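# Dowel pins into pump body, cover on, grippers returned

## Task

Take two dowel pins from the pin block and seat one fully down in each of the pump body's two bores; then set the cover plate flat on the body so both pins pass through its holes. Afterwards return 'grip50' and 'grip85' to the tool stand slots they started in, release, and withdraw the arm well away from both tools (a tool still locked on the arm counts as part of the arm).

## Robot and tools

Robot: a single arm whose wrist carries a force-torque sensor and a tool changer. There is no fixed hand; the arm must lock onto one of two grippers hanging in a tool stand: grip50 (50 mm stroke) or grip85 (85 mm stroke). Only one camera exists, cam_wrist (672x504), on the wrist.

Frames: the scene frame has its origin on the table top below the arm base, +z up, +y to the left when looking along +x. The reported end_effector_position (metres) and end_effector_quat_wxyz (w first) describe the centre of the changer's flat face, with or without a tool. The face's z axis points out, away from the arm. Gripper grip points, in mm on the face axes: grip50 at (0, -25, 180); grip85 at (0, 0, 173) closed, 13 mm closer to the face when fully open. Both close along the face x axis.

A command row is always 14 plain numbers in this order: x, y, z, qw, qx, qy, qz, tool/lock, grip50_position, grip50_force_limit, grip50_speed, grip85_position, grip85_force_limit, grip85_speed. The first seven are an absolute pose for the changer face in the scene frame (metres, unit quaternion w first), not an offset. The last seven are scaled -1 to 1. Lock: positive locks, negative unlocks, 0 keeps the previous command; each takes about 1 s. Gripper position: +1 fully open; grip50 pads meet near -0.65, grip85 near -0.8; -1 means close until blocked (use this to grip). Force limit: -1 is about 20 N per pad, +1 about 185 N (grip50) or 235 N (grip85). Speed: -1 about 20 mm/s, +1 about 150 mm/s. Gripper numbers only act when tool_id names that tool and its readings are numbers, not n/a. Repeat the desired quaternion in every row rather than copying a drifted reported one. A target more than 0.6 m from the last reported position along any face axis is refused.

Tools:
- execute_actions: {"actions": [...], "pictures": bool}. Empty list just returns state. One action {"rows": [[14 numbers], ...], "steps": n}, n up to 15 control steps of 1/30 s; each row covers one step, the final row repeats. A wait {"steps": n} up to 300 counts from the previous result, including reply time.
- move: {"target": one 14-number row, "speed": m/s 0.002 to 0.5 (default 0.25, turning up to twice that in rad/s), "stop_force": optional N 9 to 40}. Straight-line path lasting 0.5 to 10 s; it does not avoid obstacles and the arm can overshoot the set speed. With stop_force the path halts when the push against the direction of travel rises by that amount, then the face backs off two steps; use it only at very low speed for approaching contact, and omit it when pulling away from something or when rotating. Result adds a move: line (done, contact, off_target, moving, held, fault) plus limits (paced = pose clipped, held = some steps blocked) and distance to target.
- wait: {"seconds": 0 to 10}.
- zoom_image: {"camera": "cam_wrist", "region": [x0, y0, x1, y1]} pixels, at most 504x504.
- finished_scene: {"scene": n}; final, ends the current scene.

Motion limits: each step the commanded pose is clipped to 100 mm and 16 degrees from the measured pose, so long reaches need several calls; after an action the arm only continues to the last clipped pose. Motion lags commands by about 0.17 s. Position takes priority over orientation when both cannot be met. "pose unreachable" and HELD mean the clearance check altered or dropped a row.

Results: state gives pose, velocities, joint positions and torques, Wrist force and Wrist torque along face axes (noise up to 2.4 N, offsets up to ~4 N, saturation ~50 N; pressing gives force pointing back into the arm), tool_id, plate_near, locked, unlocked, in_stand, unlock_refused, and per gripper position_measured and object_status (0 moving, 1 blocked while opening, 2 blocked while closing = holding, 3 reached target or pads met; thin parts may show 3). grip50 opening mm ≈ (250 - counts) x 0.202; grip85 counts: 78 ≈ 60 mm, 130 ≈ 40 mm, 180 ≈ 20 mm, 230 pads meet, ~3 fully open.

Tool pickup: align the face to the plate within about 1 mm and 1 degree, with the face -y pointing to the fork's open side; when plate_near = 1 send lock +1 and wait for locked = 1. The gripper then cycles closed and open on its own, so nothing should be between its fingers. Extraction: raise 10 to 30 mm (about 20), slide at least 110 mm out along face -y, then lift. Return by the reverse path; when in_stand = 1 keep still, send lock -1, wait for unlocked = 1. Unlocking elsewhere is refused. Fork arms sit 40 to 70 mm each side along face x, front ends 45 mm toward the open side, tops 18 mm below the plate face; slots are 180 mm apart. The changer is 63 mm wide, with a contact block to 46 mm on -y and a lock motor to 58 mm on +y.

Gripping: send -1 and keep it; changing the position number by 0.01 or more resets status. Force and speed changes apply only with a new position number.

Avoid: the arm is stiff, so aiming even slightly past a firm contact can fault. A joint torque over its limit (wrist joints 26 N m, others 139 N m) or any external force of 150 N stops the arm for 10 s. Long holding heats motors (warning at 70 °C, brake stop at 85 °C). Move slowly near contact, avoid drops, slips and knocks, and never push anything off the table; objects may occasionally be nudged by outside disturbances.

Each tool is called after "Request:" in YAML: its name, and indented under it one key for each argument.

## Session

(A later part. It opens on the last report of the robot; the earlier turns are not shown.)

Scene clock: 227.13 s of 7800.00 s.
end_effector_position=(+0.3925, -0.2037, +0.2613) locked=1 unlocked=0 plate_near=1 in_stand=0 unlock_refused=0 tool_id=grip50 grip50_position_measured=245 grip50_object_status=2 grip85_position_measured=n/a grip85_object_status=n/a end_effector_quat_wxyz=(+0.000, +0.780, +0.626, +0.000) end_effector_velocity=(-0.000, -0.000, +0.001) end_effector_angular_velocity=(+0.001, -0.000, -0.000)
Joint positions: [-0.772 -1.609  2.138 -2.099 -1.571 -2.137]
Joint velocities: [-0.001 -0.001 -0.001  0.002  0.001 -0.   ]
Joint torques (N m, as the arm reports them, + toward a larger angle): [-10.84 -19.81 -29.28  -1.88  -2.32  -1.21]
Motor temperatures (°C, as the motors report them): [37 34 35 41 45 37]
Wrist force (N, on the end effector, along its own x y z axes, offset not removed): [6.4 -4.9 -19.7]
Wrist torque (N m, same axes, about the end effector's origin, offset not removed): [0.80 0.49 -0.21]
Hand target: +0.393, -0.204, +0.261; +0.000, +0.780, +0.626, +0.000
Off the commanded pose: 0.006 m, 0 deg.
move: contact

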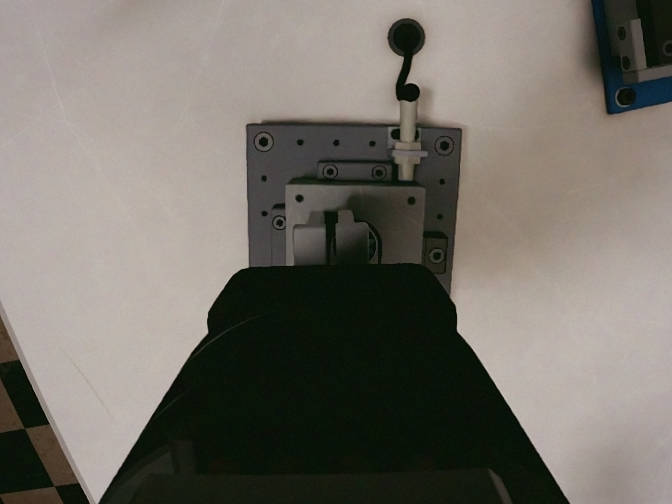

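Request:
move:
  target: [0.3919,-0.2036,0.2625,0,0.7799,0.6259,0,0,-1,0.3,-0.5,0,0,0]
  speed: 0.01

Request:
move:
  target: [0.3919,-0.2036,0.255,0,0.7799,0.6259,0,0,-1,0.3,-0.5,0,0,0]
  speed: 0.002
  stop_force: 9

Scene clock: 239.93 s of 7800.00 s.
end_effector_position=(+0.3919, -0.2036, +0.2624) locked=1 unlocked=0 plate_near=1 in_stand=0 unlock_refused=0 tool_id=grip50 grip50_position_measured=245 grip50_object_status=2 grip85_position_measured=n/a grip85_object_status=n/a end_effector_quat_wxyz=(+0.000, +0.780, +0.626, +0.000) end_effector_velocity=(-0.000, -0.000, +0.001) end_effector_angular_velocity=(-0.000, -0.000, +0.001)
Joint positions: [-0.773 -1.612  2.137 -2.096 -1.571 -2.138]
Joint velocities: [-0.    -0.001 -0.001  0.002  0.    -0.001]
Joint torques (N m, as the arm reports them, + toward a larger angle): [-12.95 -37.82 -36.45  -2.08  -2.13  -1.66]
Motor temperatures (°C, as the motors report them): [37 34 35 41 45 37]
Wrist force (N, on the end effector, along its own x y z axes, offset not removed): [1.3 0.4 1.9]
Wrist torque (N m, same axes, about the end effector's origin, offset not removed): [-0.15 0.01 0.04]
Hand target: +0.392, -0.204, +0.262; +0.000, +0.780, +0.626, +0.000
Off the commanded pose: 0.000 m, 0 deg.
After step 90, 9.10 s passed at rest.
move: done

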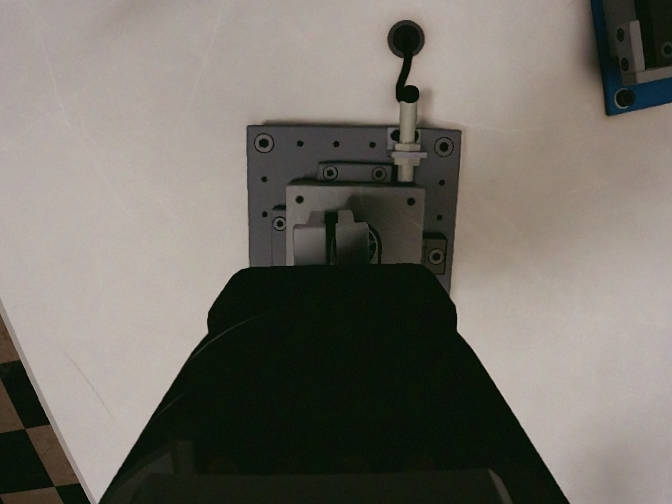

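Scene clock: 240.87 s of 7800.00 s.
end_effector_position=(+0.3919, -0.2036, +0.2613) locked=1 unlocked=0 plate_near=1 in_stand=0 unlock_refused=0 tool_id=grip50 grip50_position_measured=245 grip50_object_status=2 grip85_position_measured=n/a grip85_object_status=n/a end_effector_quat_wxyz=(+0.000, +0.780, +0.626, +0.000) end_effector_velocity=(-0.000, +0.000, -0.000) end_effector_angular_velocity=(+0.001, +0.002, +0.001)
Joint positions: [-0.773 -1.61   2.139 -2.099 -1.571 -2.138]
Joint velocities: [-0.     0.     0.     0.002 -0.001 -0.001]
Joint torques (N m, as the arm reports them, + toward a larger angle): [ -9.87 -20.63 -30.08  -1.75  -2.11  -0.95]
Motor temperatures (°C, as the motors report them): [37 34 35 41 45 37]
Wrist force (N, on the end effector, along its own x y z axes, offset not removed): [1.9 -1.3 -21.1]
Wrist torque (N m, same axes, about the end effector's origin, offset not removed): [1.13 0.92 -0.10]
Hand target: +0.392, -0.204, +0.261; +0.000, +0.780, +0.626, +0.000
Off the commanded pose: 0.006 m, 0 deg.
move: contact

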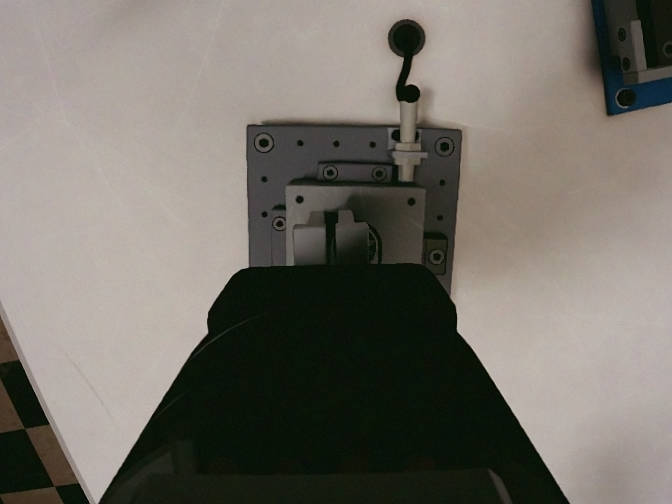

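Request:
move:
  target: [0.3919,-0.2036,0.268,0,0.7799,0.6259,0,0,-1,0.3,-0.5,0,0,0]
  speed: 0.01

Request:
zoom_image:
  camera: "cam_wrist"
  region: [300, 190, 370, 240]

Scene clock: 247.80 s of 7800.00 s.
end_effector_position=(+0.3919, -0.2036, +0.2677) locked=1 unlocked=0 plate_near=1 in_stand=0 unlock_refused=0 tool_id=grip50 grip50_position_measured=245 grip50_object_status=2 grip85_position_measured=n/a grip85_object_status=n/a end_effector_quat_wxyz=(+0.000, +0.780, +0.626, +0.000) end_effector_velocity=(-0.000, +0.000, +0.002) end_effector_angular_velocity=(+0.001, +0.001, +0.000)
Joint positions: [-0.773 -1.619  2.129 -2.08  -1.571 -2.138]
Joint velocities: [-0.    -0.004 -0.003  0.009  0.    -0.   ]
Joint torques (N m, as the arm reports them, + toward a larger angle): [-14.48 -37.59 -36.42  -2.07  -2.23  -1.83]
Motor temperatures (°C, as the motors report them): [37 34 35 41 45 37]
Wrist force (N, on the end effector, along its own x y z axes, offset not removed): [4.9 -0.4 2.8]
Wrist torque (N m, same axes, about the end effector's origin, offset not removed): [0.01 -0.28 -0.17]
Hand target: +0.392, -0.204, +0.268; +0.000, +0.780, +0.626, +0.000
Off the commanded pose: 0.000 m, 0 deg.
After step 90, 3.07 s passed at rest.
move: done

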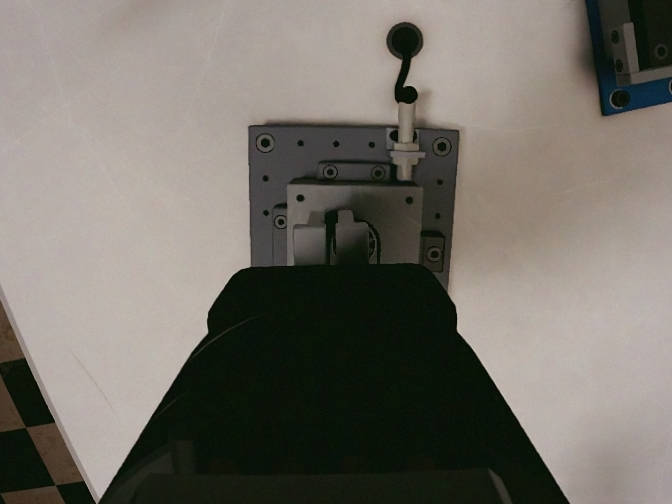

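Region (300, 190, 370, 240) of cam_wrist's 672x504 image, scaled by 7.200, with more detail than that image has; it fills the top 360 rows of this view, and the rest is white.

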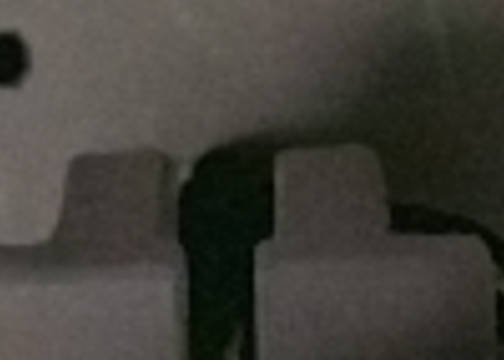

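Request:
move:
  target: [0.3921,-0.2028,0.2625,0,0.7799,0.6259,0,0,-1,0.3,-0.5,0,0,0]
  speed: 0.01

Request:
zoom_image:
  camera: "cam_wrist"
  region: [300, 190, 370, 240]

Request:
move:
  target: [0.3921,-0.2028,0.255,0,0.7799,0.6259,0,0,-1,0.3,-0.5,0,0,0]
  speed: 0.002
  stop_force: 9

Scene clock: 254.53 s of 7800.00 s.
end_effector_position=(+0.3921, -0.2028, +0.2628) locked=1 unlocked=0 plate_near=1 in_stand=0 unlock_refused=0 tool_id=grip50 grip50_position_measured=245 grip50_object_status=2 grip85_position_measured=n/a grip85_object_status=n/a end_effector_quat_wxyz=(-0.000, +0.780, +0.626, -0.000) end_effector_velocity=(+0.001, +0.000, -0.001) end_effector_angular_velocity=(-0.003, -0.003, +0.001)
Joint positions: [-0.771 -1.613  2.137 -2.094 -1.571 -2.136]
Joint velocities: [ 0.001  0.002  0.003 -0.009 -0.     0.   ]
Joint torques (N m, as the arm reports them, + toward a larger angle): [ 16.49 -15.11 -21.43  -5.96  -2.36   2.03]
Motor temperatures (°C, as the motors report them): [37 34 35 41 45 37]
Wrist force (N, on the end effector, along its own x y z axes, offset not removed): [1.4 -3.1 -1.8]
Wrist torque (N m, same axes, about the end effector's origin, offset not removed): [-0.26 -0.09 -0.07]
Hand target: +0.392, -0.203, +0.263; -0.000, +0.780, +0.626, -0.000
Off the commanded pose: 0.000 m, 0 deg.
After step 90, 2.97 s passed at rest.
move: done

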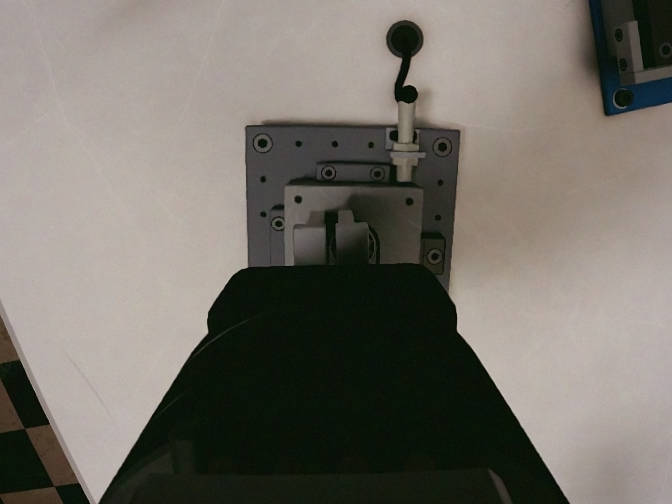

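Region (300, 190, 370, 240) of cam_wrist's 672x504 image, scaled by 7.200, with more detail than that image has; it fills the top 360 rows of this view, and the rest is white.

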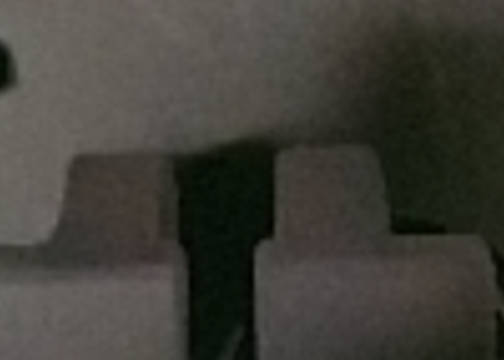

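Scene clock: 255.67 s of 7800.00 s.
end_effector_position=(+0.3921, -0.2028, +0.2613) locked=1 unlocked=0 plate_near=1 in_stand=0 unlock_refused=0 tool_id=grip50 grip50_position_measured=245 grip50_object_status=2 grip85_position_measured=n/a grip85_object_status=n/a end_effector_quat_wxyz=(+0.000, +0.780, +0.626, +0.000) end_effector_velocity=(+0.000, -0.000, -0.000) end_effector_angular_velocity=(+0.002, +0.001, -0.000)
Joint positions: [-0.771 -1.611  2.14  -2.099 -1.571 -2.136]
Joint velocities: [ 0.     0.001 -0.001  0.002  0.     0.001]
Joint torques (N m, as the arm reports them, + toward a larger angle): [  4.46 -19.28 -28.67  -1.78  -2.2   -0.16]
Motor temperatures (°C, as the motors report them): [37 34 35 41 45 37]
Wrist force (N, on the end effector, along its own x y z axes, offset not removed): [5.2 -4.3 -19.6]
Wrist torque (N m, same axes, about the end effector's origin, offset not removed): [0.98 0.74 0.02]
Hand target: +0.392, -0.203, +0.261; +0.000, +0.780, +0.626, +0.000
Off the commanded pose: 0.006 m, 0 deg.
move: contact

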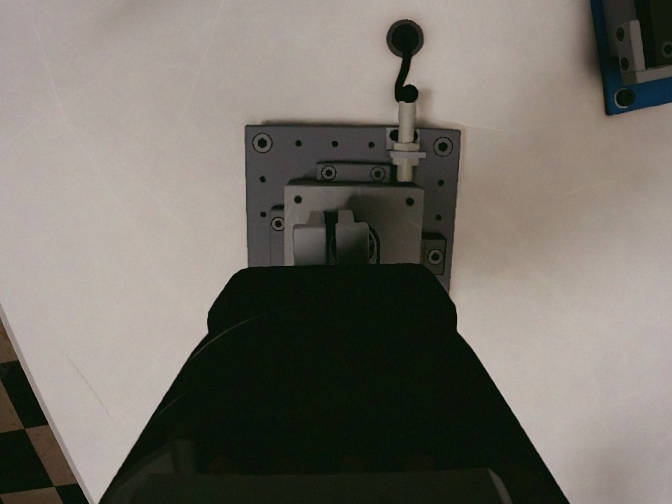

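Request:
move:
  target: [0.3921,-0.2028,0.285,0,0.7799,0.6259,0,0,-1,0.3,-0.5,0,0,0]
  speed: 0.03

Request:
move:
  target: [0.4117,-0.2071,0.285,0,0.7799,0.6259,0,0,-1,0.3,-0.5,0,0,0]
  speed: 0.03

Request:
zoom_image:
  camera: "cam_wrist"
  region: [280, 150, 400, 240]

Scene clock: 261.93 s of 7800.00 s.
end_effector_position=(+0.3921, -0.2028, +0.2847) locked=1 unlocked=0 plate_near=1 in_stand=0 unlock_refused=0 tool_id=grip50 grip50_position_measured=245 grip50_object_status=2 grip85_position_measured=n/a grip85_object_status=n/a end_effector_quat_wxyz=(+0.000, +0.780, +0.626, -0.000) end_effector_velocity=(+0.000, +0.000, +0.004) end_effector_angular_velocity=(-0.001, -0.003, -0.000)
Joint positions: [-0.771 -1.641  2.1   -2.029 -1.571 -2.136]
Joint velocities: [ 0.    -0.005 -0.006  0.008  0.001  0.001]
Joint torques (N m, as the arm reports them, + toward a larger angle): [ 12.28 -38.07 -37.25  -2.04  -1.25   1.94]
Motor temperatures (°C, as the motors report them): [37 34 35 41 45 37]
Wrist force (N, on the end effector, along its own x y z axes, offset not removed): [2.4 -2.6 0.0]
Wrist torque (N m, same axes, about the end effector's origin, offset not removed): [-0.08 0.08 -0.22]
Hand target: +0.392, -0.203, +0.285; +0.000, +0.780, +0.626, +0.000
Off the commanded pose: 0.000 m, 0 deg.
After step 90, 2.13 s passed at rest.
move: done

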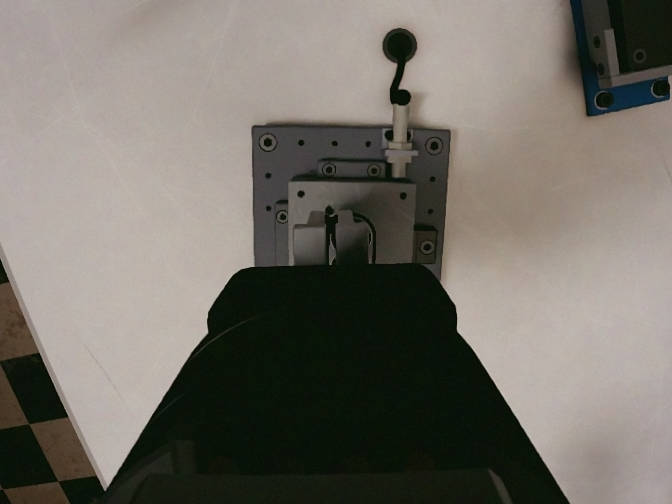

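Scene clock: 262.97 s of 7800.00 s.
end_effector_position=(+0.4114, -0.2070, +0.2850) locked=1 unlocked=0 plate_near=1 in_stand=0 unlock_refused=0 tool_id=grip50 grip50_position_measured=245 grip50_object_status=2 grip85_position_measured=n/a grip85_object_status=n/a end_effector_quat_wxyz=(-0.000, +0.780, +0.626, -0.000) end_effector_velocity=(+0.002, +0.000, -0.001) end_effector_angular_velocity=(+0.002, +0.002, -0.000)
Joint positions: [-0.747 -1.593  2.055 -2.031 -1.571 -2.112]
Joint velocities: [ 0.003  0.006 -0.004  0.001 -0.     0.004]
Joint torques (N m, as the arm reports them, + toward a larger angle): [ 12.89 -18.74 -37.24  -5.85  -1.98   1.81]
Motor temperatures (°C, as the motors report them): [37 34 35 41 45 37]
Wrist force (N, on the end effector, along its own x y z axes, offset not removed): [1.7 -1.4 2.9]
Wrist torque (N m, same axes, about the end effector's origin, offset not removed): [-0.09 -0.21 -0.04]
Hand target: +0.412, -0.207, +0.285; -0.000, +0.780, +0.626, -0.000
Off the commanded pose: 0.000 m, 0 deg.
move: done

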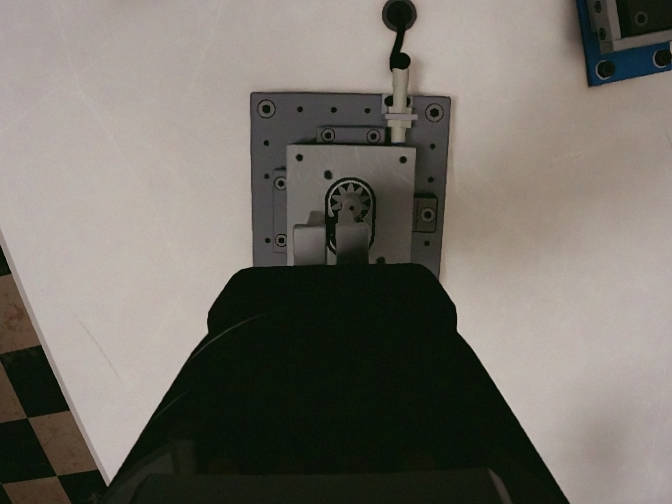

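Region (280, 150, 400, 240) of cam_wrist's 672x504 image, scaled by 4.200, with more detail than that image has; it fills the top 378 rows of this view, and the rest is white.

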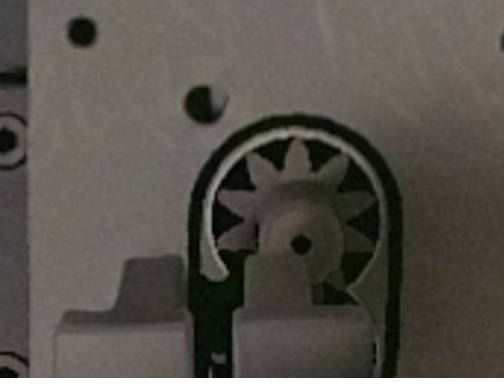

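Request:
zoom_image:
  camera: "cam_wrist"
  region: [310, 195, 360, 245]

Region (310, 195, 360, 245) of cam_wrist's 672x504 image, scaled by 10.080, with more detail than that image has.

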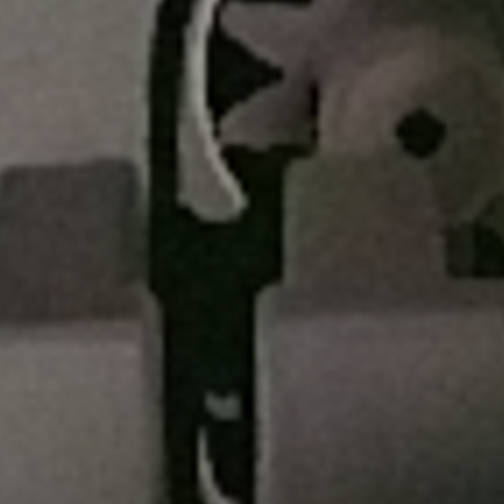

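Request:
move:
  target: [0.3897,-0.2028,0.275,0,0.7799,0.6259,0,0,-1,0.3,-0.5,0,0,0]
  speed: 0.03

Request:
move:
  target: [0.3897,-0.2028,0.2625,0,0.7799,0.6259,0,0,-1,0.3,-0.5,0,0,0]
  speed: 0.015

Request:
zoom_image:
  camera: "cam_wrist"
  region: [300, 190, 370, 240]

Request:
move:
  target: [0.3897,-0.2028,0.255,0,0.7799,0.6259,0,0,-1,0.3,-0.5,0,0,0]
  speed: 0.002
  stop_force: 9

Scene clock: 281.50 s of 7800.00 s.
end_effector_position=(+0.3900, -0.2028, +0.2752) locked=1 unlocked=0 plate_near=1 in_stand=0 unlock_refused=0 tool_id=grip50 grip50_position_measured=245 grip50_object_status=2 grip85_position_measured=n/a grip85_object_status=n/a end_effector_quat_wxyz=(+0.000, +0.780, +0.626, -0.000) end_effector_velocity=(-0.003, +0.000, -0.001) end_effector_angular_velocity=(+0.001, +0.000, -0.000)
Joint positions: [-0.775 -1.634  2.121 -2.057 -1.571 -2.14 ]
Joint velocities: [-0.004 -0.005  0.009 -0.003  0.    -0.004]
Joint torques (N m, as the arm reports them, + toward a larger angle): [-14.09 -38.4  -19.51  -5.94   2.19  -1.86]
Motor temperatures (°C, as the motors report them): [37 34 35 41 45 37]
Wrist force (N, on the end effector, along its own x y z axes, offset not removed): [-0.3 1.1 0.9]
Wrist torque (N m, same axes, about the end effector's origin, offset not removed): [-0.16 0.33 -0.28]
Hand target: +0.390, -0.203, +0.275; +0.000, +0.780, +0.626, +0.000
Off the commanded pose: 0.000 m, 0 deg.
After step 90, 14.37 s passed at rest.
move: done

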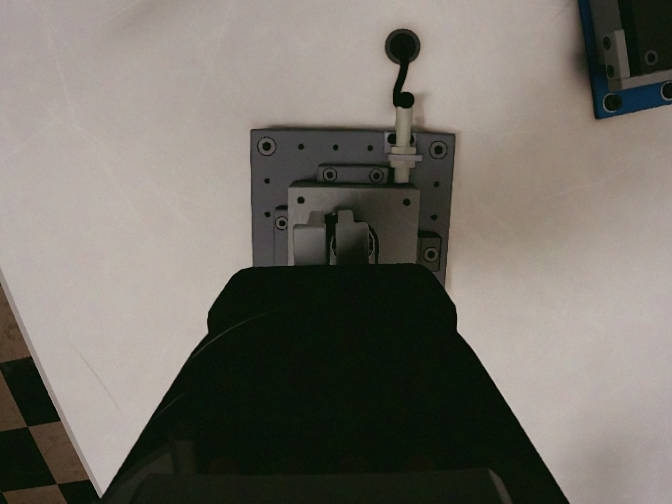

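Scene clock: 282.63 s of 7800.00 s.
end_effector_position=(+0.3897, -0.2028, +0.2628) locked=1 unlocked=0 plate_near=1 in_stand=0 unlock_refused=0 tool_id=grip50 grip50_position_measured=245 grip50_object_status=2 grip85_position_measured=n/a grip85_object_status=n/a end_effector_quat_wxyz=(-0.000, +0.780, +0.626, -0.000) end_effector_velocity=(+0.000, -0.000, -0.002) end_effector_angular_velocity=(+0.000, -0.000, -0.001)
Joint positions: [-0.775 -1.618  2.143 -2.094 -1.571 -2.14 ]
Joint velocities: [-0.001  0.004  0.003 -0.006  0.001  0.   ]
Joint torques (N m, as the arm reports them, + toward a larger angle): [-12.21 -15.59 -19.76  -6.04   2.53  -1.81]
Motor temperatures (°C, as the motors report them): [37 34 35 41 45 37]
Wrist force (N, on the end effector, along its own x y z axes, offset not removed): [-0.1 0.7 0.7]
Wrist torque (N m, same axes, about the end effector's origin, offset not removed): [-0.04 0.11 -0.22]
Hand target: +0.390, -0.203, +0.263; -0.000, +0.780, +0.626, +0.000
Off the commanded pose: 0.000 m, 0 deg.
move: done

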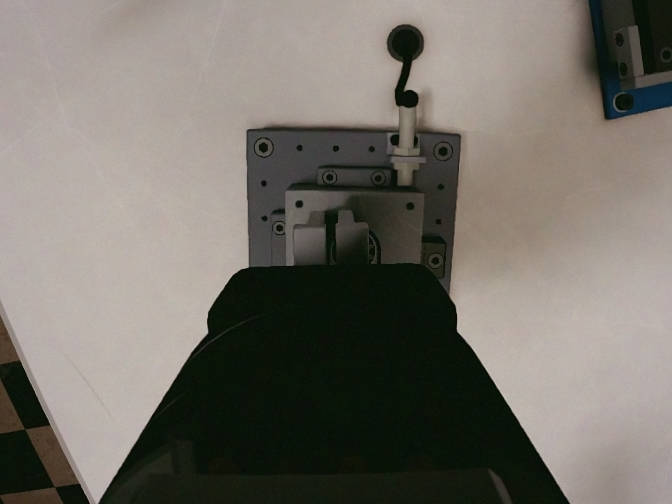

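Region (300, 190, 370, 240) of cam_wrist's 672x504 image, scaled by 7.200, with more detail than that image has; it fills the top 360 rows of this view, and the rest is white.

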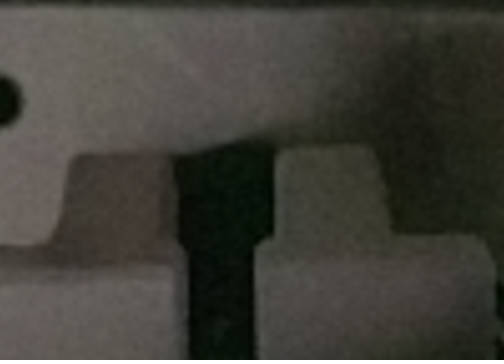

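Scene clock: 283.80 s of 7800.00 s.
end_effector_position=(+0.3897, -0.2028, +0.2612) locked=1 unlocked=0 plate_near=1 in_stand=0 unlock_refused=0 tool_id=grip50 grip50_position_measured=245 grip50_object_status=2 grip85_position_measured=n/a grip85_object_status=n/a end_effector_quat_wxyz=(+0.000, +0.780, +0.626, +0.000) end_effector_velocity=(-0.001, +0.001, -0.001) end_effector_angular_velocity=(+0.003, +0.003, +0.000)
Joint positions: [-0.775 -1.616  2.145 -2.099 -1.571 -2.14 ]
Joint velocities: [ 0.    -0.001  0.003  0.003  0.    -0.   ]
Joint torques (N m, as the arm reports them, + toward a larger angle): [-13.73 -19.23 -28.81  -0.65   1.94  -1.66]
Motor temperatures (°C, as the motors report them): [37 34 35 41 45 37]
Wrist force (N, on the end effector, along its own x y z axes, offset not removed): [0.0 1.2 -19.8]
Wrist torque (N m, same axes, about the end effector's origin, offset not removed): [0.46 0.15 -0.08]
Hand target: +0.390, -0.203, +0.261; +0.000, +0.780, +0.626, +0.000
Off the commanded pose: 0.006 m, 0 deg.
move: contact

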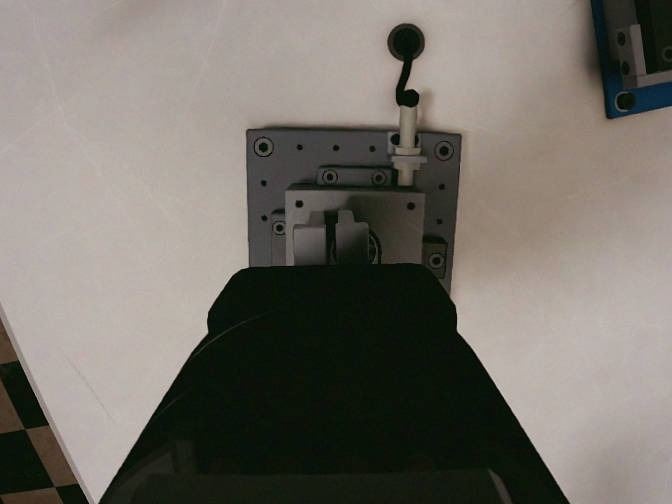

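Request:
move:
  target: [0.3916,-0.2015,0.263,0,0.7799,0.6259,0,0,-1,0.3,-0.5,0,0,0]
  speed: 0.01

Request:
zoom_image:
  camera: "cam_wrist"
  region: [300, 190, 370, 240]

Request:
move:
  target: [0.3916,-0.2015,0.255,0,0.7799,0.6259,0,0,-1,0.3,-0.5,0,0,0]
  speed: 0.002
  stop_force: 9

Scene clock: 292.27 s of 7800.00 s.
end_effector_position=(+0.3915, -0.2016, +0.2629) locked=1 unlocked=0 plate_near=1 in_stand=0 unlock_refused=0 tool_id=grip50 grip50_position_measured=245 grip50_object_status=2 grip85_position_measured=n/a grip85_object_status=n/a end_effector_quat_wxyz=(+0.000, +0.780, +0.626, +0.000) end_effector_velocity=(+0.000, +0.001, +0.001) end_effector_angular_velocity=(+0.000, +0.001, -0.001)
Joint positions: [-0.77  -1.616  2.14  -2.094 -1.571 -2.135]
Joint velocities: [ 0.003 -0.001 -0.001  0.003 -0.     0.003]
Joint torques (N m, as the arm reports them, + toward a larger angle): [ 14.54 -16.86 -36.    -2.16   1.16   1.54]
Motor temperatures (°C, as the motors report them): [37 34 35 41 45 37]
Wrist force (N, on the end effector, along its own x y z axes, offset not removed): [-0.7 -2.3 2.6]
Wrist torque (N m, same axes, about the end effector's origin, offset not removed): [-0.16 0.23 -0.01]
Hand target: +0.392, -0.202, +0.263; -0.000, +0.780, +0.626, -0.000
Off the commanded pose: 0.000 m, 0 deg.
After step 90, 4.77 s passed at rest.
move: done

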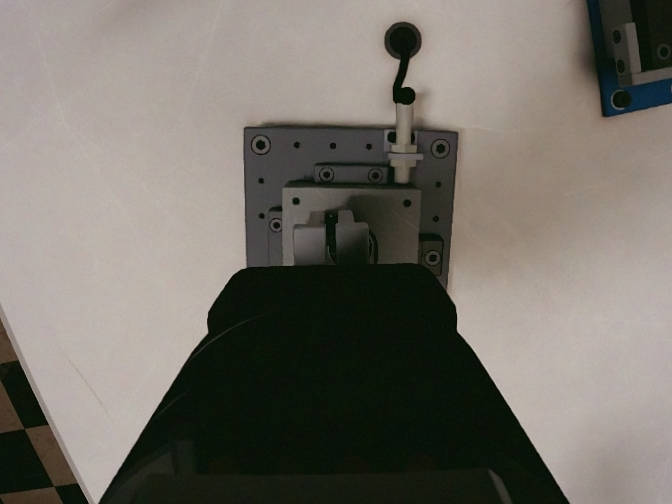

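Region (300, 190, 370, 240) of cam_wrist's 672x504 image, scaled by 7.200, with more detail than that image has; it fills the top 360 rows of this view, and the rest is white.

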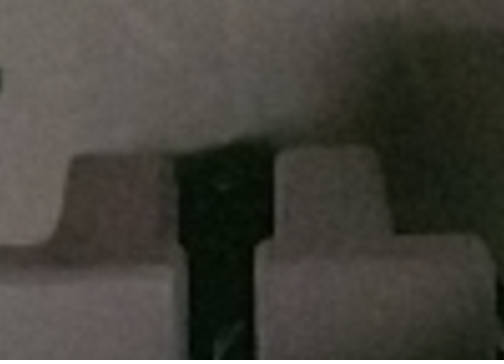

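Scene clock: 293.47 s of 7800.00 s.
end_effector_position=(+0.3915, -0.2016, +0.2613) locked=1 unlocked=0 plate_near=1 in_stand=0 unlock_refused=0 tool_id=grip50 grip50_position_measured=245 grip50_object_status=2 grip85_position_measured=n/a grip85_object_status=n/a end_effector_quat_wxyz=(+0.000, +0.780, +0.626, +0.000) end_effector_velocity=(+0.000, -0.000, +0.001) end_effector_angular_velocity=(-0.001, -0.000, +0.001)
Joint positions: [-0.77  -1.613  2.143 -2.099 -1.571 -2.135]
Joint velocities: [ 0.    -0.    -0.001  0.001 -0.001 -0.   ]
Joint torques (N m, as the arm reports them, + toward a larger angle): [-14.11 -18.67 -27.84  -1.89   0.71  -0.89]
Motor temperatures (°C, as the motors report them): [37 34 35 41 45 37]
Wrist force (N, on the end effector, along its own x y z axes, offset not removed): [2.5 -5.2 -24.2]
Wrist torque (N m, same axes, about the end effector's origin, offset not removed): [1.15 0.70 0.16]
Hand target: +0.392, -0.202, +0.261; +0.000, +0.780, +0.626, +0.000
Off the commanded pose: 0.006 m, 0 deg.
move: contact

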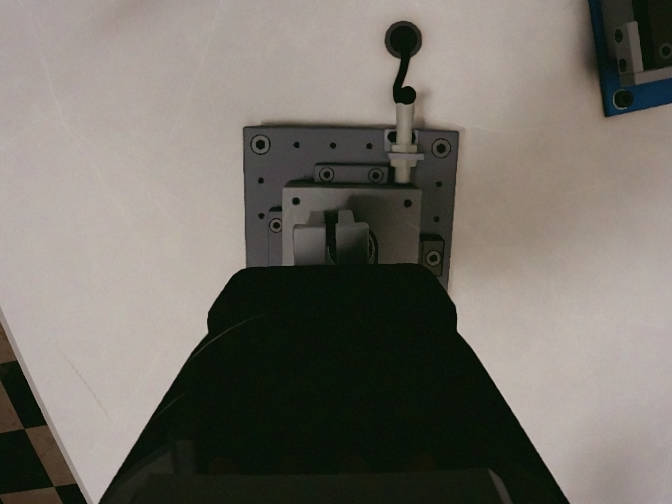

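Request:
move:
  target: [0.3916,-0.2015,0.29,0,0.7799,0.6259,0,0,-1,0.3,-0.5,0,0,0]
  speed: 0.04

Request:
move:
  target: [0.374,-0.280,0.29,0,0.7799,0.6259,0,0,-1,0.3,-0.5,0,0,0]
  speed: 0.1

Request:
zoom_image:
  camera: "cam_wrist"
  region: [300, 190, 370, 240]

Scene clock: 300.90 s of 7800.00 s.
end_effector_position=(+0.3917, -0.2016, +0.2897) locked=1 unlocked=0 plate_near=1 in_stand=0 unlock_refused=0 tool_id=grip50 grip50_position_measured=245 grip50_object_status=2 grip85_position_measured=n/a grip85_object_status=n/a end_effector_quat_wxyz=(+0.000, +0.780, +0.626, +0.000) end_effector_velocity=(+0.001, -0.000, +0.003) end_effector_angular_velocity=(+0.001, +0.000, -0.000)
Joint positions: [-0.77  -1.649  2.094 -2.014 -1.571 -2.135]
Joint velocities: [ 0.    -0.001 -0.007  0.009  0.     0.001]
Joint torques (N m, as the arm reports them, + toward a larger angle): [ 12.6  -37.84 -38.33  -1.69   0.19   1.96]
Motor temperatures (°C, as the motors report them): [37 34 35 41 45 37]
Wrist force (N, on the end effector, along its own x y z axes, offset not removed): [0.0 0.5 2.0]
Wrist torque (N m, same axes, about the end effector's origin, offset not removed): [-0.18 0.14 -0.07]
Hand target: +0.392, -0.202, +0.290; +0.000, +0.780, +0.626, -0.000
Off the commanded pose: 0.000 m, 0 deg.
After step 90, 3.33 s passed at rest.
move: done

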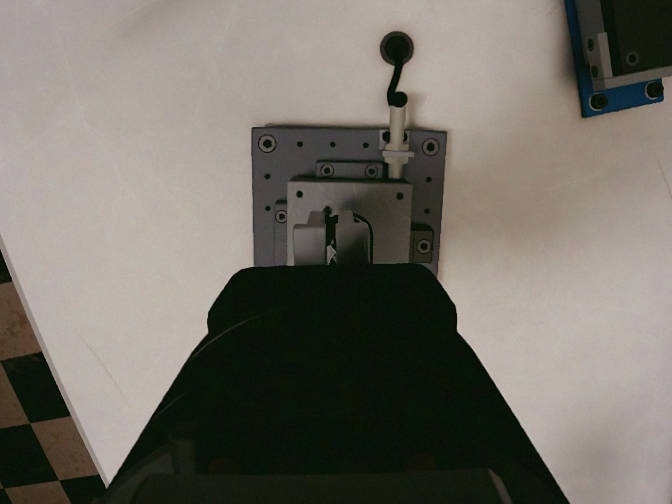

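Scene clock: 302.23 s of 7800.00 s.
end_effector_position=(+0.3741, -0.2797, +0.2900) locked=1 unlocked=0 plate_near=1 in_stand=0 unlock_refused=0 tool_id=grip50 grip50_position_measured=245 grip50_object_status=2 grip85_position_measured=n/a grip85_object_status=n/a end_effector_quat_wxyz=(+0.000, +0.780, +0.626, +0.000) end_effector_velocity=(-0.001, -0.002, -0.002) end_effector_angular_velocity=(+0.003, +0.002, -0.000)
Joint positions: [-0.919 -1.583  2.03  -2.017 -1.571 -2.283]
Joint velocities: [-0.004  0.005 -0.001  0.     0.001 -0.004]
Joint torques (N m, as the arm reports them, + toward a larger angle): [-14.14 -17.68 -36.94  -6.03   2.43  -1.64]
Motor temperatures (°C, as the motors report them): [37 34 35 41 45 37]
Wrist force (N, on the end effector, along its own x y z axes, offset not removed): [0.1 -0.6 3.2]
Wrist torque (N m, same axes, about the end effector's origin, offset not removed): [-0.14 -0.14 -0.19]
Hand target: +0.374, -0.280, +0.290; +0.000, +0.780, +0.626, +0.000
Off the commanded pose: 0.000 m, 0 deg.
move: done

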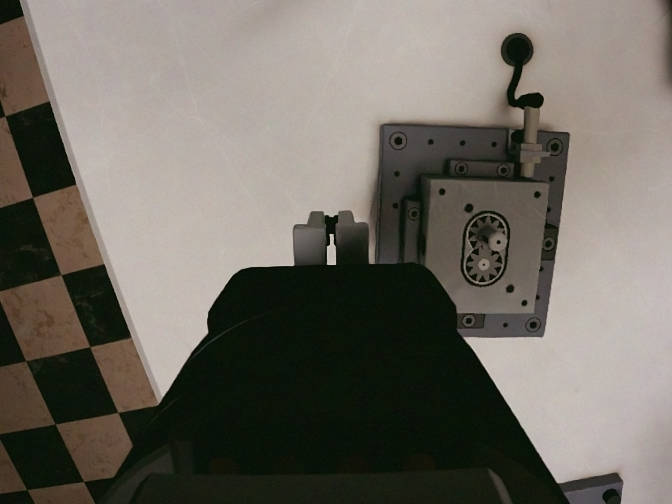

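Region (300, 190, 370, 240) of cam_wrist's 672x504 image, scaled by 7.200, with more detail than that image has; it fills the top 360 rows of this view, and the rest is white.

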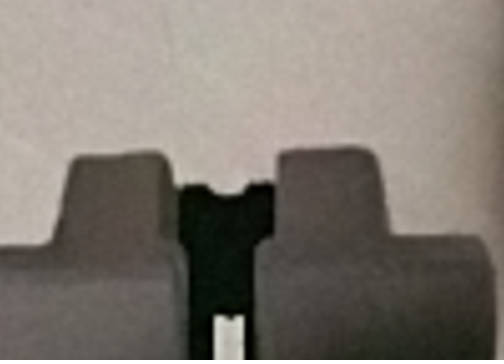

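Request:
move:
  target: [0.3897,-0.2036,0.29,0,0.7799,0.6259,0,0,-1,0.3,-0.5,0,0,0]
  speed: 0.1

Request:
move:
  target: [0.3897,-0.2036,0.2635,0,0.7799,0.6259,0,0,-1,0.3,-0.5,0,0,0]
  speed: 0.02

Request:
move:
  target: [0.3897,-0.2036,0.255,0,0.7799,0.6259,0,0,-1,0.3,-0.5,0,0,0]
  speed: 0.002
  stop_force: 9

Scene clock: 320.23 s of 7800.00 s.
end_effector_position=(+0.3895, -0.2039, +0.2900) locked=1 unlocked=0 plate_near=1 in_stand=0 unlock_refused=0 tool_id=grip50 grip50_position_measured=245 grip50_object_status=2 grip85_position_measured=n/a grip85_object_status=n/a end_effector_quat_wxyz=(-0.000, +0.780, +0.626, -0.000) end_effector_velocity=(+0.001, +0.002, +0.001) end_effector_angular_velocity=(-0.002, -0.002, -0.001)
Joint positions: [-0.777 -1.652  2.095 -2.013 -1.572 -2.142]
Joint velocities: [ 0.006 -0.002 -0.001  0.    -0.     0.006]
Joint torques (N m, as the arm reports them, + toward a larger angle): [ 13.84 -36.7  -20.09  -2.21  -2.48   1.88]
Motor temperatures (°C, as the motors report them): [37 34 35 42 45 37]
Wrist force (N, on the end effector, along its own x y z axes, offset not removed): [2.1 -1.5 2.8]
Wrist torque (N m, same axes, about the end effector's origin, offset not removed): [-0.23 -0.01 -0.25]
Hand target: +0.390, -0.204, +0.290; -0.000, +0.780, +0.626, -0.000
Off the commanded pose: 0.000 m, 0 deg.
After step 90, 13.70 s passed at rest.
move: done

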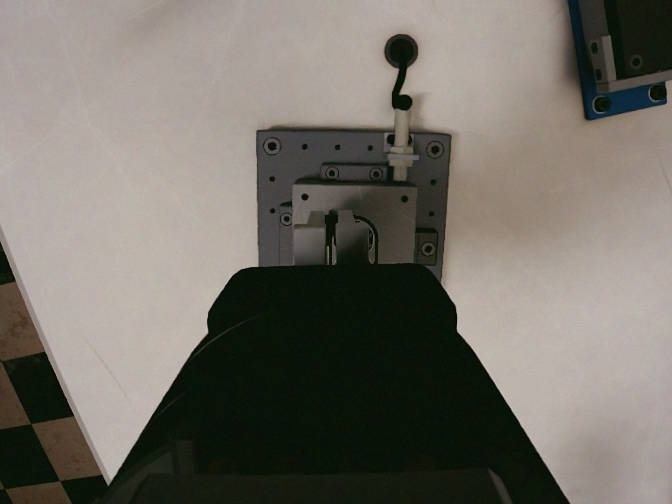

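Scene clock: 321.90 s of 7800.00 s.
end_effector_position=(+0.3896, -0.2035, +0.2638) locked=1 unlocked=0 plate_near=1 in_stand=0 unlock_refused=0 tool_id=grip50 grip50_position_measured=245 grip50_object_status=2 grip85_position_measured=n/a grip85_object_status=n/a end_effector_quat_wxyz=(-0.000, +0.780, +0.626, -0.000) end_effector_velocity=(+0.000, -0.000, -0.003) end_effector_angular_velocity=(+0.000, +0.001, +0.001)
Joint positions: [-0.777 -1.619  2.14  -2.091 -1.571 -2.141]
Joint velocities: [ 0.001  0.005  0.003 -0.008 -0.     0.   ]
Joint torques (N m, as the arm reports them, + toward a larger angle): [ 13.78 -16.99 -18.76  -6.45   2.61   2.11]
Motor temperatures (°C, as the motors report them): [37 34 35 42 45 37]
Wrist force (N, on the end effector, along its own x y z axes, offset not removed): [-1.0 0.4 2.5]
Wrist torque (N m, same axes, about the end effector's origin, offset not removed): [0.02 0.28 -0.05]
Hand target: +0.390, -0.204, +0.264; -0.000, +0.780, +0.626, -0.000
Off the commanded pose: 0.000 m, 0 deg.
move: done

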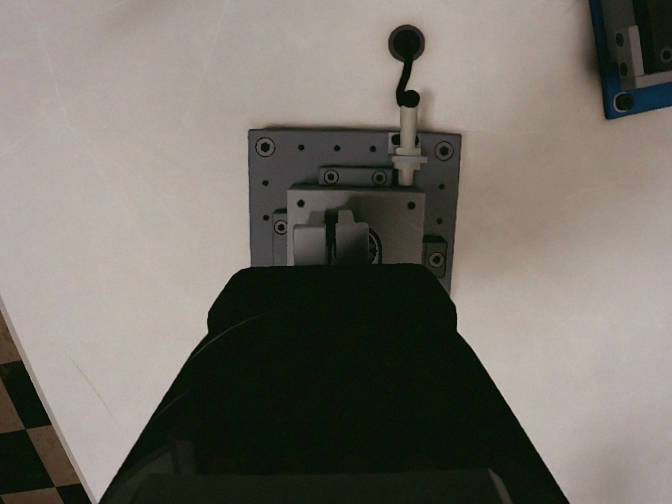

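Scene clock: 323.73 s of 7800.00 s.
end_effector_position=(+0.3897, -0.2035, +0.2608) locked=1 unlocked=0 plate_near=1 in_stand=0 unlock_refused=0 tool_id=grip50 grip50_position_measured=245 grip50_object_status=2 grip85_position_measured=n/a grip85_object_status=n/a end_effector_quat_wxyz=(-0.000, +0.780, +0.626, +0.000) end_effector_velocity=(+0.001, -0.001, +0.001) end_effector_angular_velocity=(-0.001, -0.000, -0.001)
Joint positions: [-0.777 -1.614  2.145 -2.1   -1.571 -2.141]
Joint velocities: [-0.001  0.001 -0.003  0.001 -0.001  0.001]
Joint torques (N m, as the arm reports them, + toward a larger angle): [ 10.29 -27.5  -36.19  -1.49   0.9    0.96]
Motor temperatures (°C, as the motors report them): [37 34 35 42 45 37]
Wrist force (N, on the end effector, along its own x y z axes, offset not removed): [1.8 1.4 0.9]
Wrist torque (N m, same axes, about the end effector's origin, offset not removed): [-0.55 0.25 -0.21]
Hand target: +0.390, -0.204, +0.261; +0.000, +0.780, +0.626, +0.000
Off the commanded pose: 0.006 m, 0 deg.
move: contact

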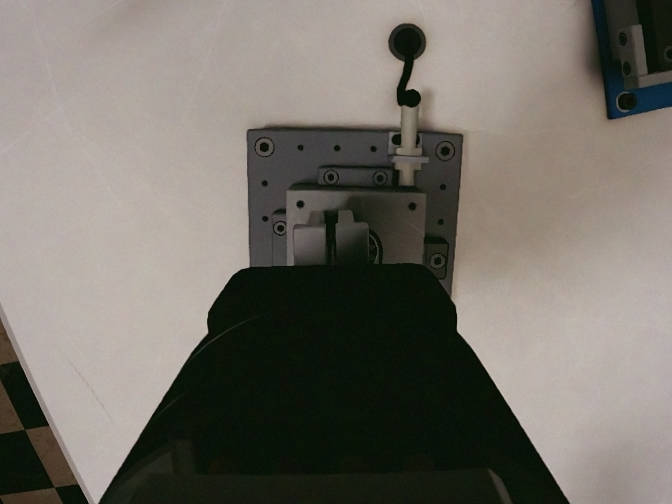

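Request:
move:
  target: [0.3900,-0.2036,0.2616,0,0.7799,0.6259,0,0,-1,0.3,-0.5,0,0,0]
  speed: 0.003

Request:
move:
  target: [0.3900,-0.2036,0.255,0,0.7799,0.6259,0,0,-1,0.3,-0.5,0,0,0]
  speed: 0.002
  stop_force: 12

Scene clock: 326.83 s of 7800.00 s.
end_effector_position=(+0.3900, -0.2036, +0.2616) locked=1 unlocked=0 plate_near=1 in_stand=0 unlock_refused=0 tool_id=grip50 grip50_position_measured=245 grip50_object_status=2 grip85_position_measured=n/a grip85_object_status=n/a end_effector_quat_wxyz=(+0.000, +0.780, +0.626, +0.000) end_effector_velocity=(-0.000, +0.000, +0.000) end_effector_angular_velocity=(-0.000, +0.001, +0.001)
Joint positions: [-0.776 -1.615  2.143 -2.098 -1.571 -2.141]
Joint velocities: [ 0.001 -0.001 -0.     0.002 -0.001 -0.   ]
Joint torques (N m, as the arm reports them, + toward a larger angle): [ 14.05 -31.01 -35.35  -2.13  -2.39   2.09]
Motor temperatures (°C, as the motors report them): [37 34 35 42 45 37]
Wrist force (N, on the end effector, along its own x y z axes, offset not removed): [3.3 1.0 -0.3]
Wrist torque (N m, same axes, about the end effector's origin, offset not removed): [-0.05 -0.18 -0.32]
Hand target: +0.390, -0.204, +0.262; +0.000, +0.780, +0.626, -0.000
Off the commanded pose: 0.000 m, 0 deg.
move: done

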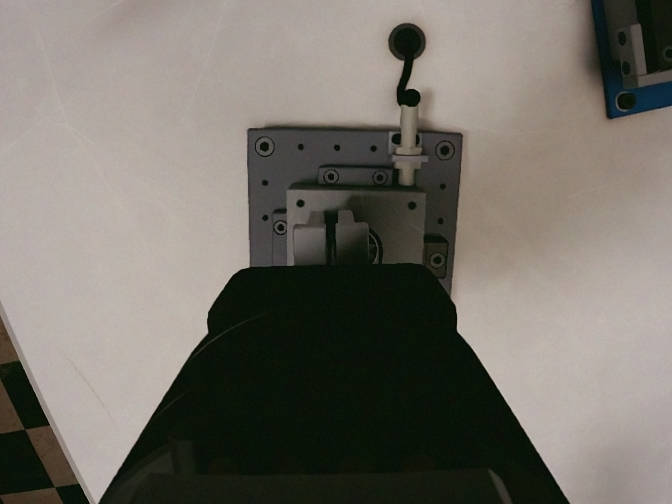

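Scene clock: 330.33 s of 7800.00 s.
end_effector_position=(+0.3900, -0.2036, +0.2551) locked=1 unlocked=0 plate_near=1 in_stand=0 unlock_refused=0 tool_id=grip50 grip50_position_measured=245 grip50_object_status=2 grip85_position_measured=n/a grip85_object_status=n/a end_effector_quat_wxyz=(+0.000, +0.780, +0.626, +0.000) end_effector_velocity=(-0.000, -0.000, -0.000) end_effector_angular_velocity=(-0.001, -0.001, -0.001)
Joint positions: [-0.776 -1.605  2.153 -2.118 -1.571 -2.141]
Joint velocities: [-0.    -0.001  0.001 -0.002 -0.     0.001]
Joint torques (N m, as the arm reports them, + toward a larger angle): [ 11.89 -14.78 -17.51  -5.54  -3.12   1.87]
Motor temperatures (°C, as the motors report them): [37 34 35 42 45 37]
Wrist force (N, on the end effector, along its own x y z axes, offset not removed): [1.7 2.4 -3.6]
Wrist torque (N m, same axes, about the end effector's origin, offset not removed): [-0.42 0.59 -0.09]
Hand target: +0.390, -0.204, +0.255; -0.000, +0.780, +0.626, -0.000
Off the commanded pose: 0.000 m, 0 deg.
move: done

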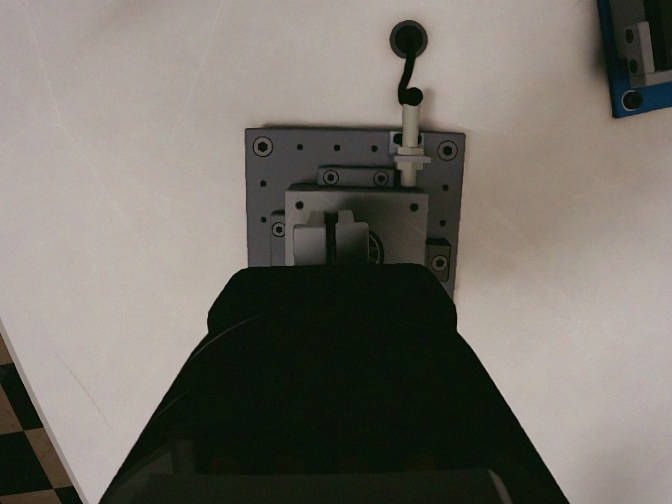

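Request:
move:
  target: [0.3901,-0.2035,0.2385,0,0.7799,0.6259,0,0,-1,0.3,-0.5,0,0,0]
  speed: 0.004
  stop_force: 20

Scene clock: 332.93 s of 7800.00 s.
end_effector_position=(+0.3900, -0.2036, +0.2520) locked=1 unlocked=0 plate_near=1 in_stand=0 unlock_refused=0 tool_id=grip50 grip50_position_measured=245 grip50_object_status=2 grip85_position_measured=n/a grip85_object_status=n/a end_effector_quat_wxyz=(+0.000, +0.780, +0.626, +0.000) end_effector_velocity=(-0.000, +0.000, -0.001) end_effector_angular_velocity=(+0.005, +0.005, +0.001)
Joint positions: [-0.776 -1.601  2.158 -2.127 -1.571 -2.141]
Joint velocities: [ 0.     0.002 -0.001  0.006  0.    -0.   ]
Joint torques (N m, as the arm reports them, + toward a larger angle): [  8.43 -21.33 -21.4   -1.54  -3.62   1.29]
Motor temperatures (°C, as the motors report them): [37 34 35 42 45 37]
Wrist force (N, on the end effector, along its own x y z axes, offset not removed): [8.4 -4.4 -46.3]
Wrist torque (N m, same axes, about the end effector's origin, offset not removed): [1.84 2.10 0.07]
Hand target: +0.390, -0.204, +0.252; +0.000, +0.780, +0.626, +0.000
Off the commanded pose: 0.013 m, 0 deg.
move: contact

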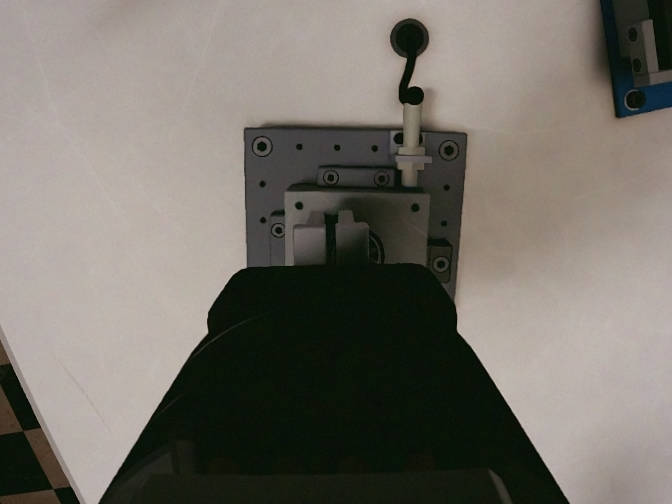

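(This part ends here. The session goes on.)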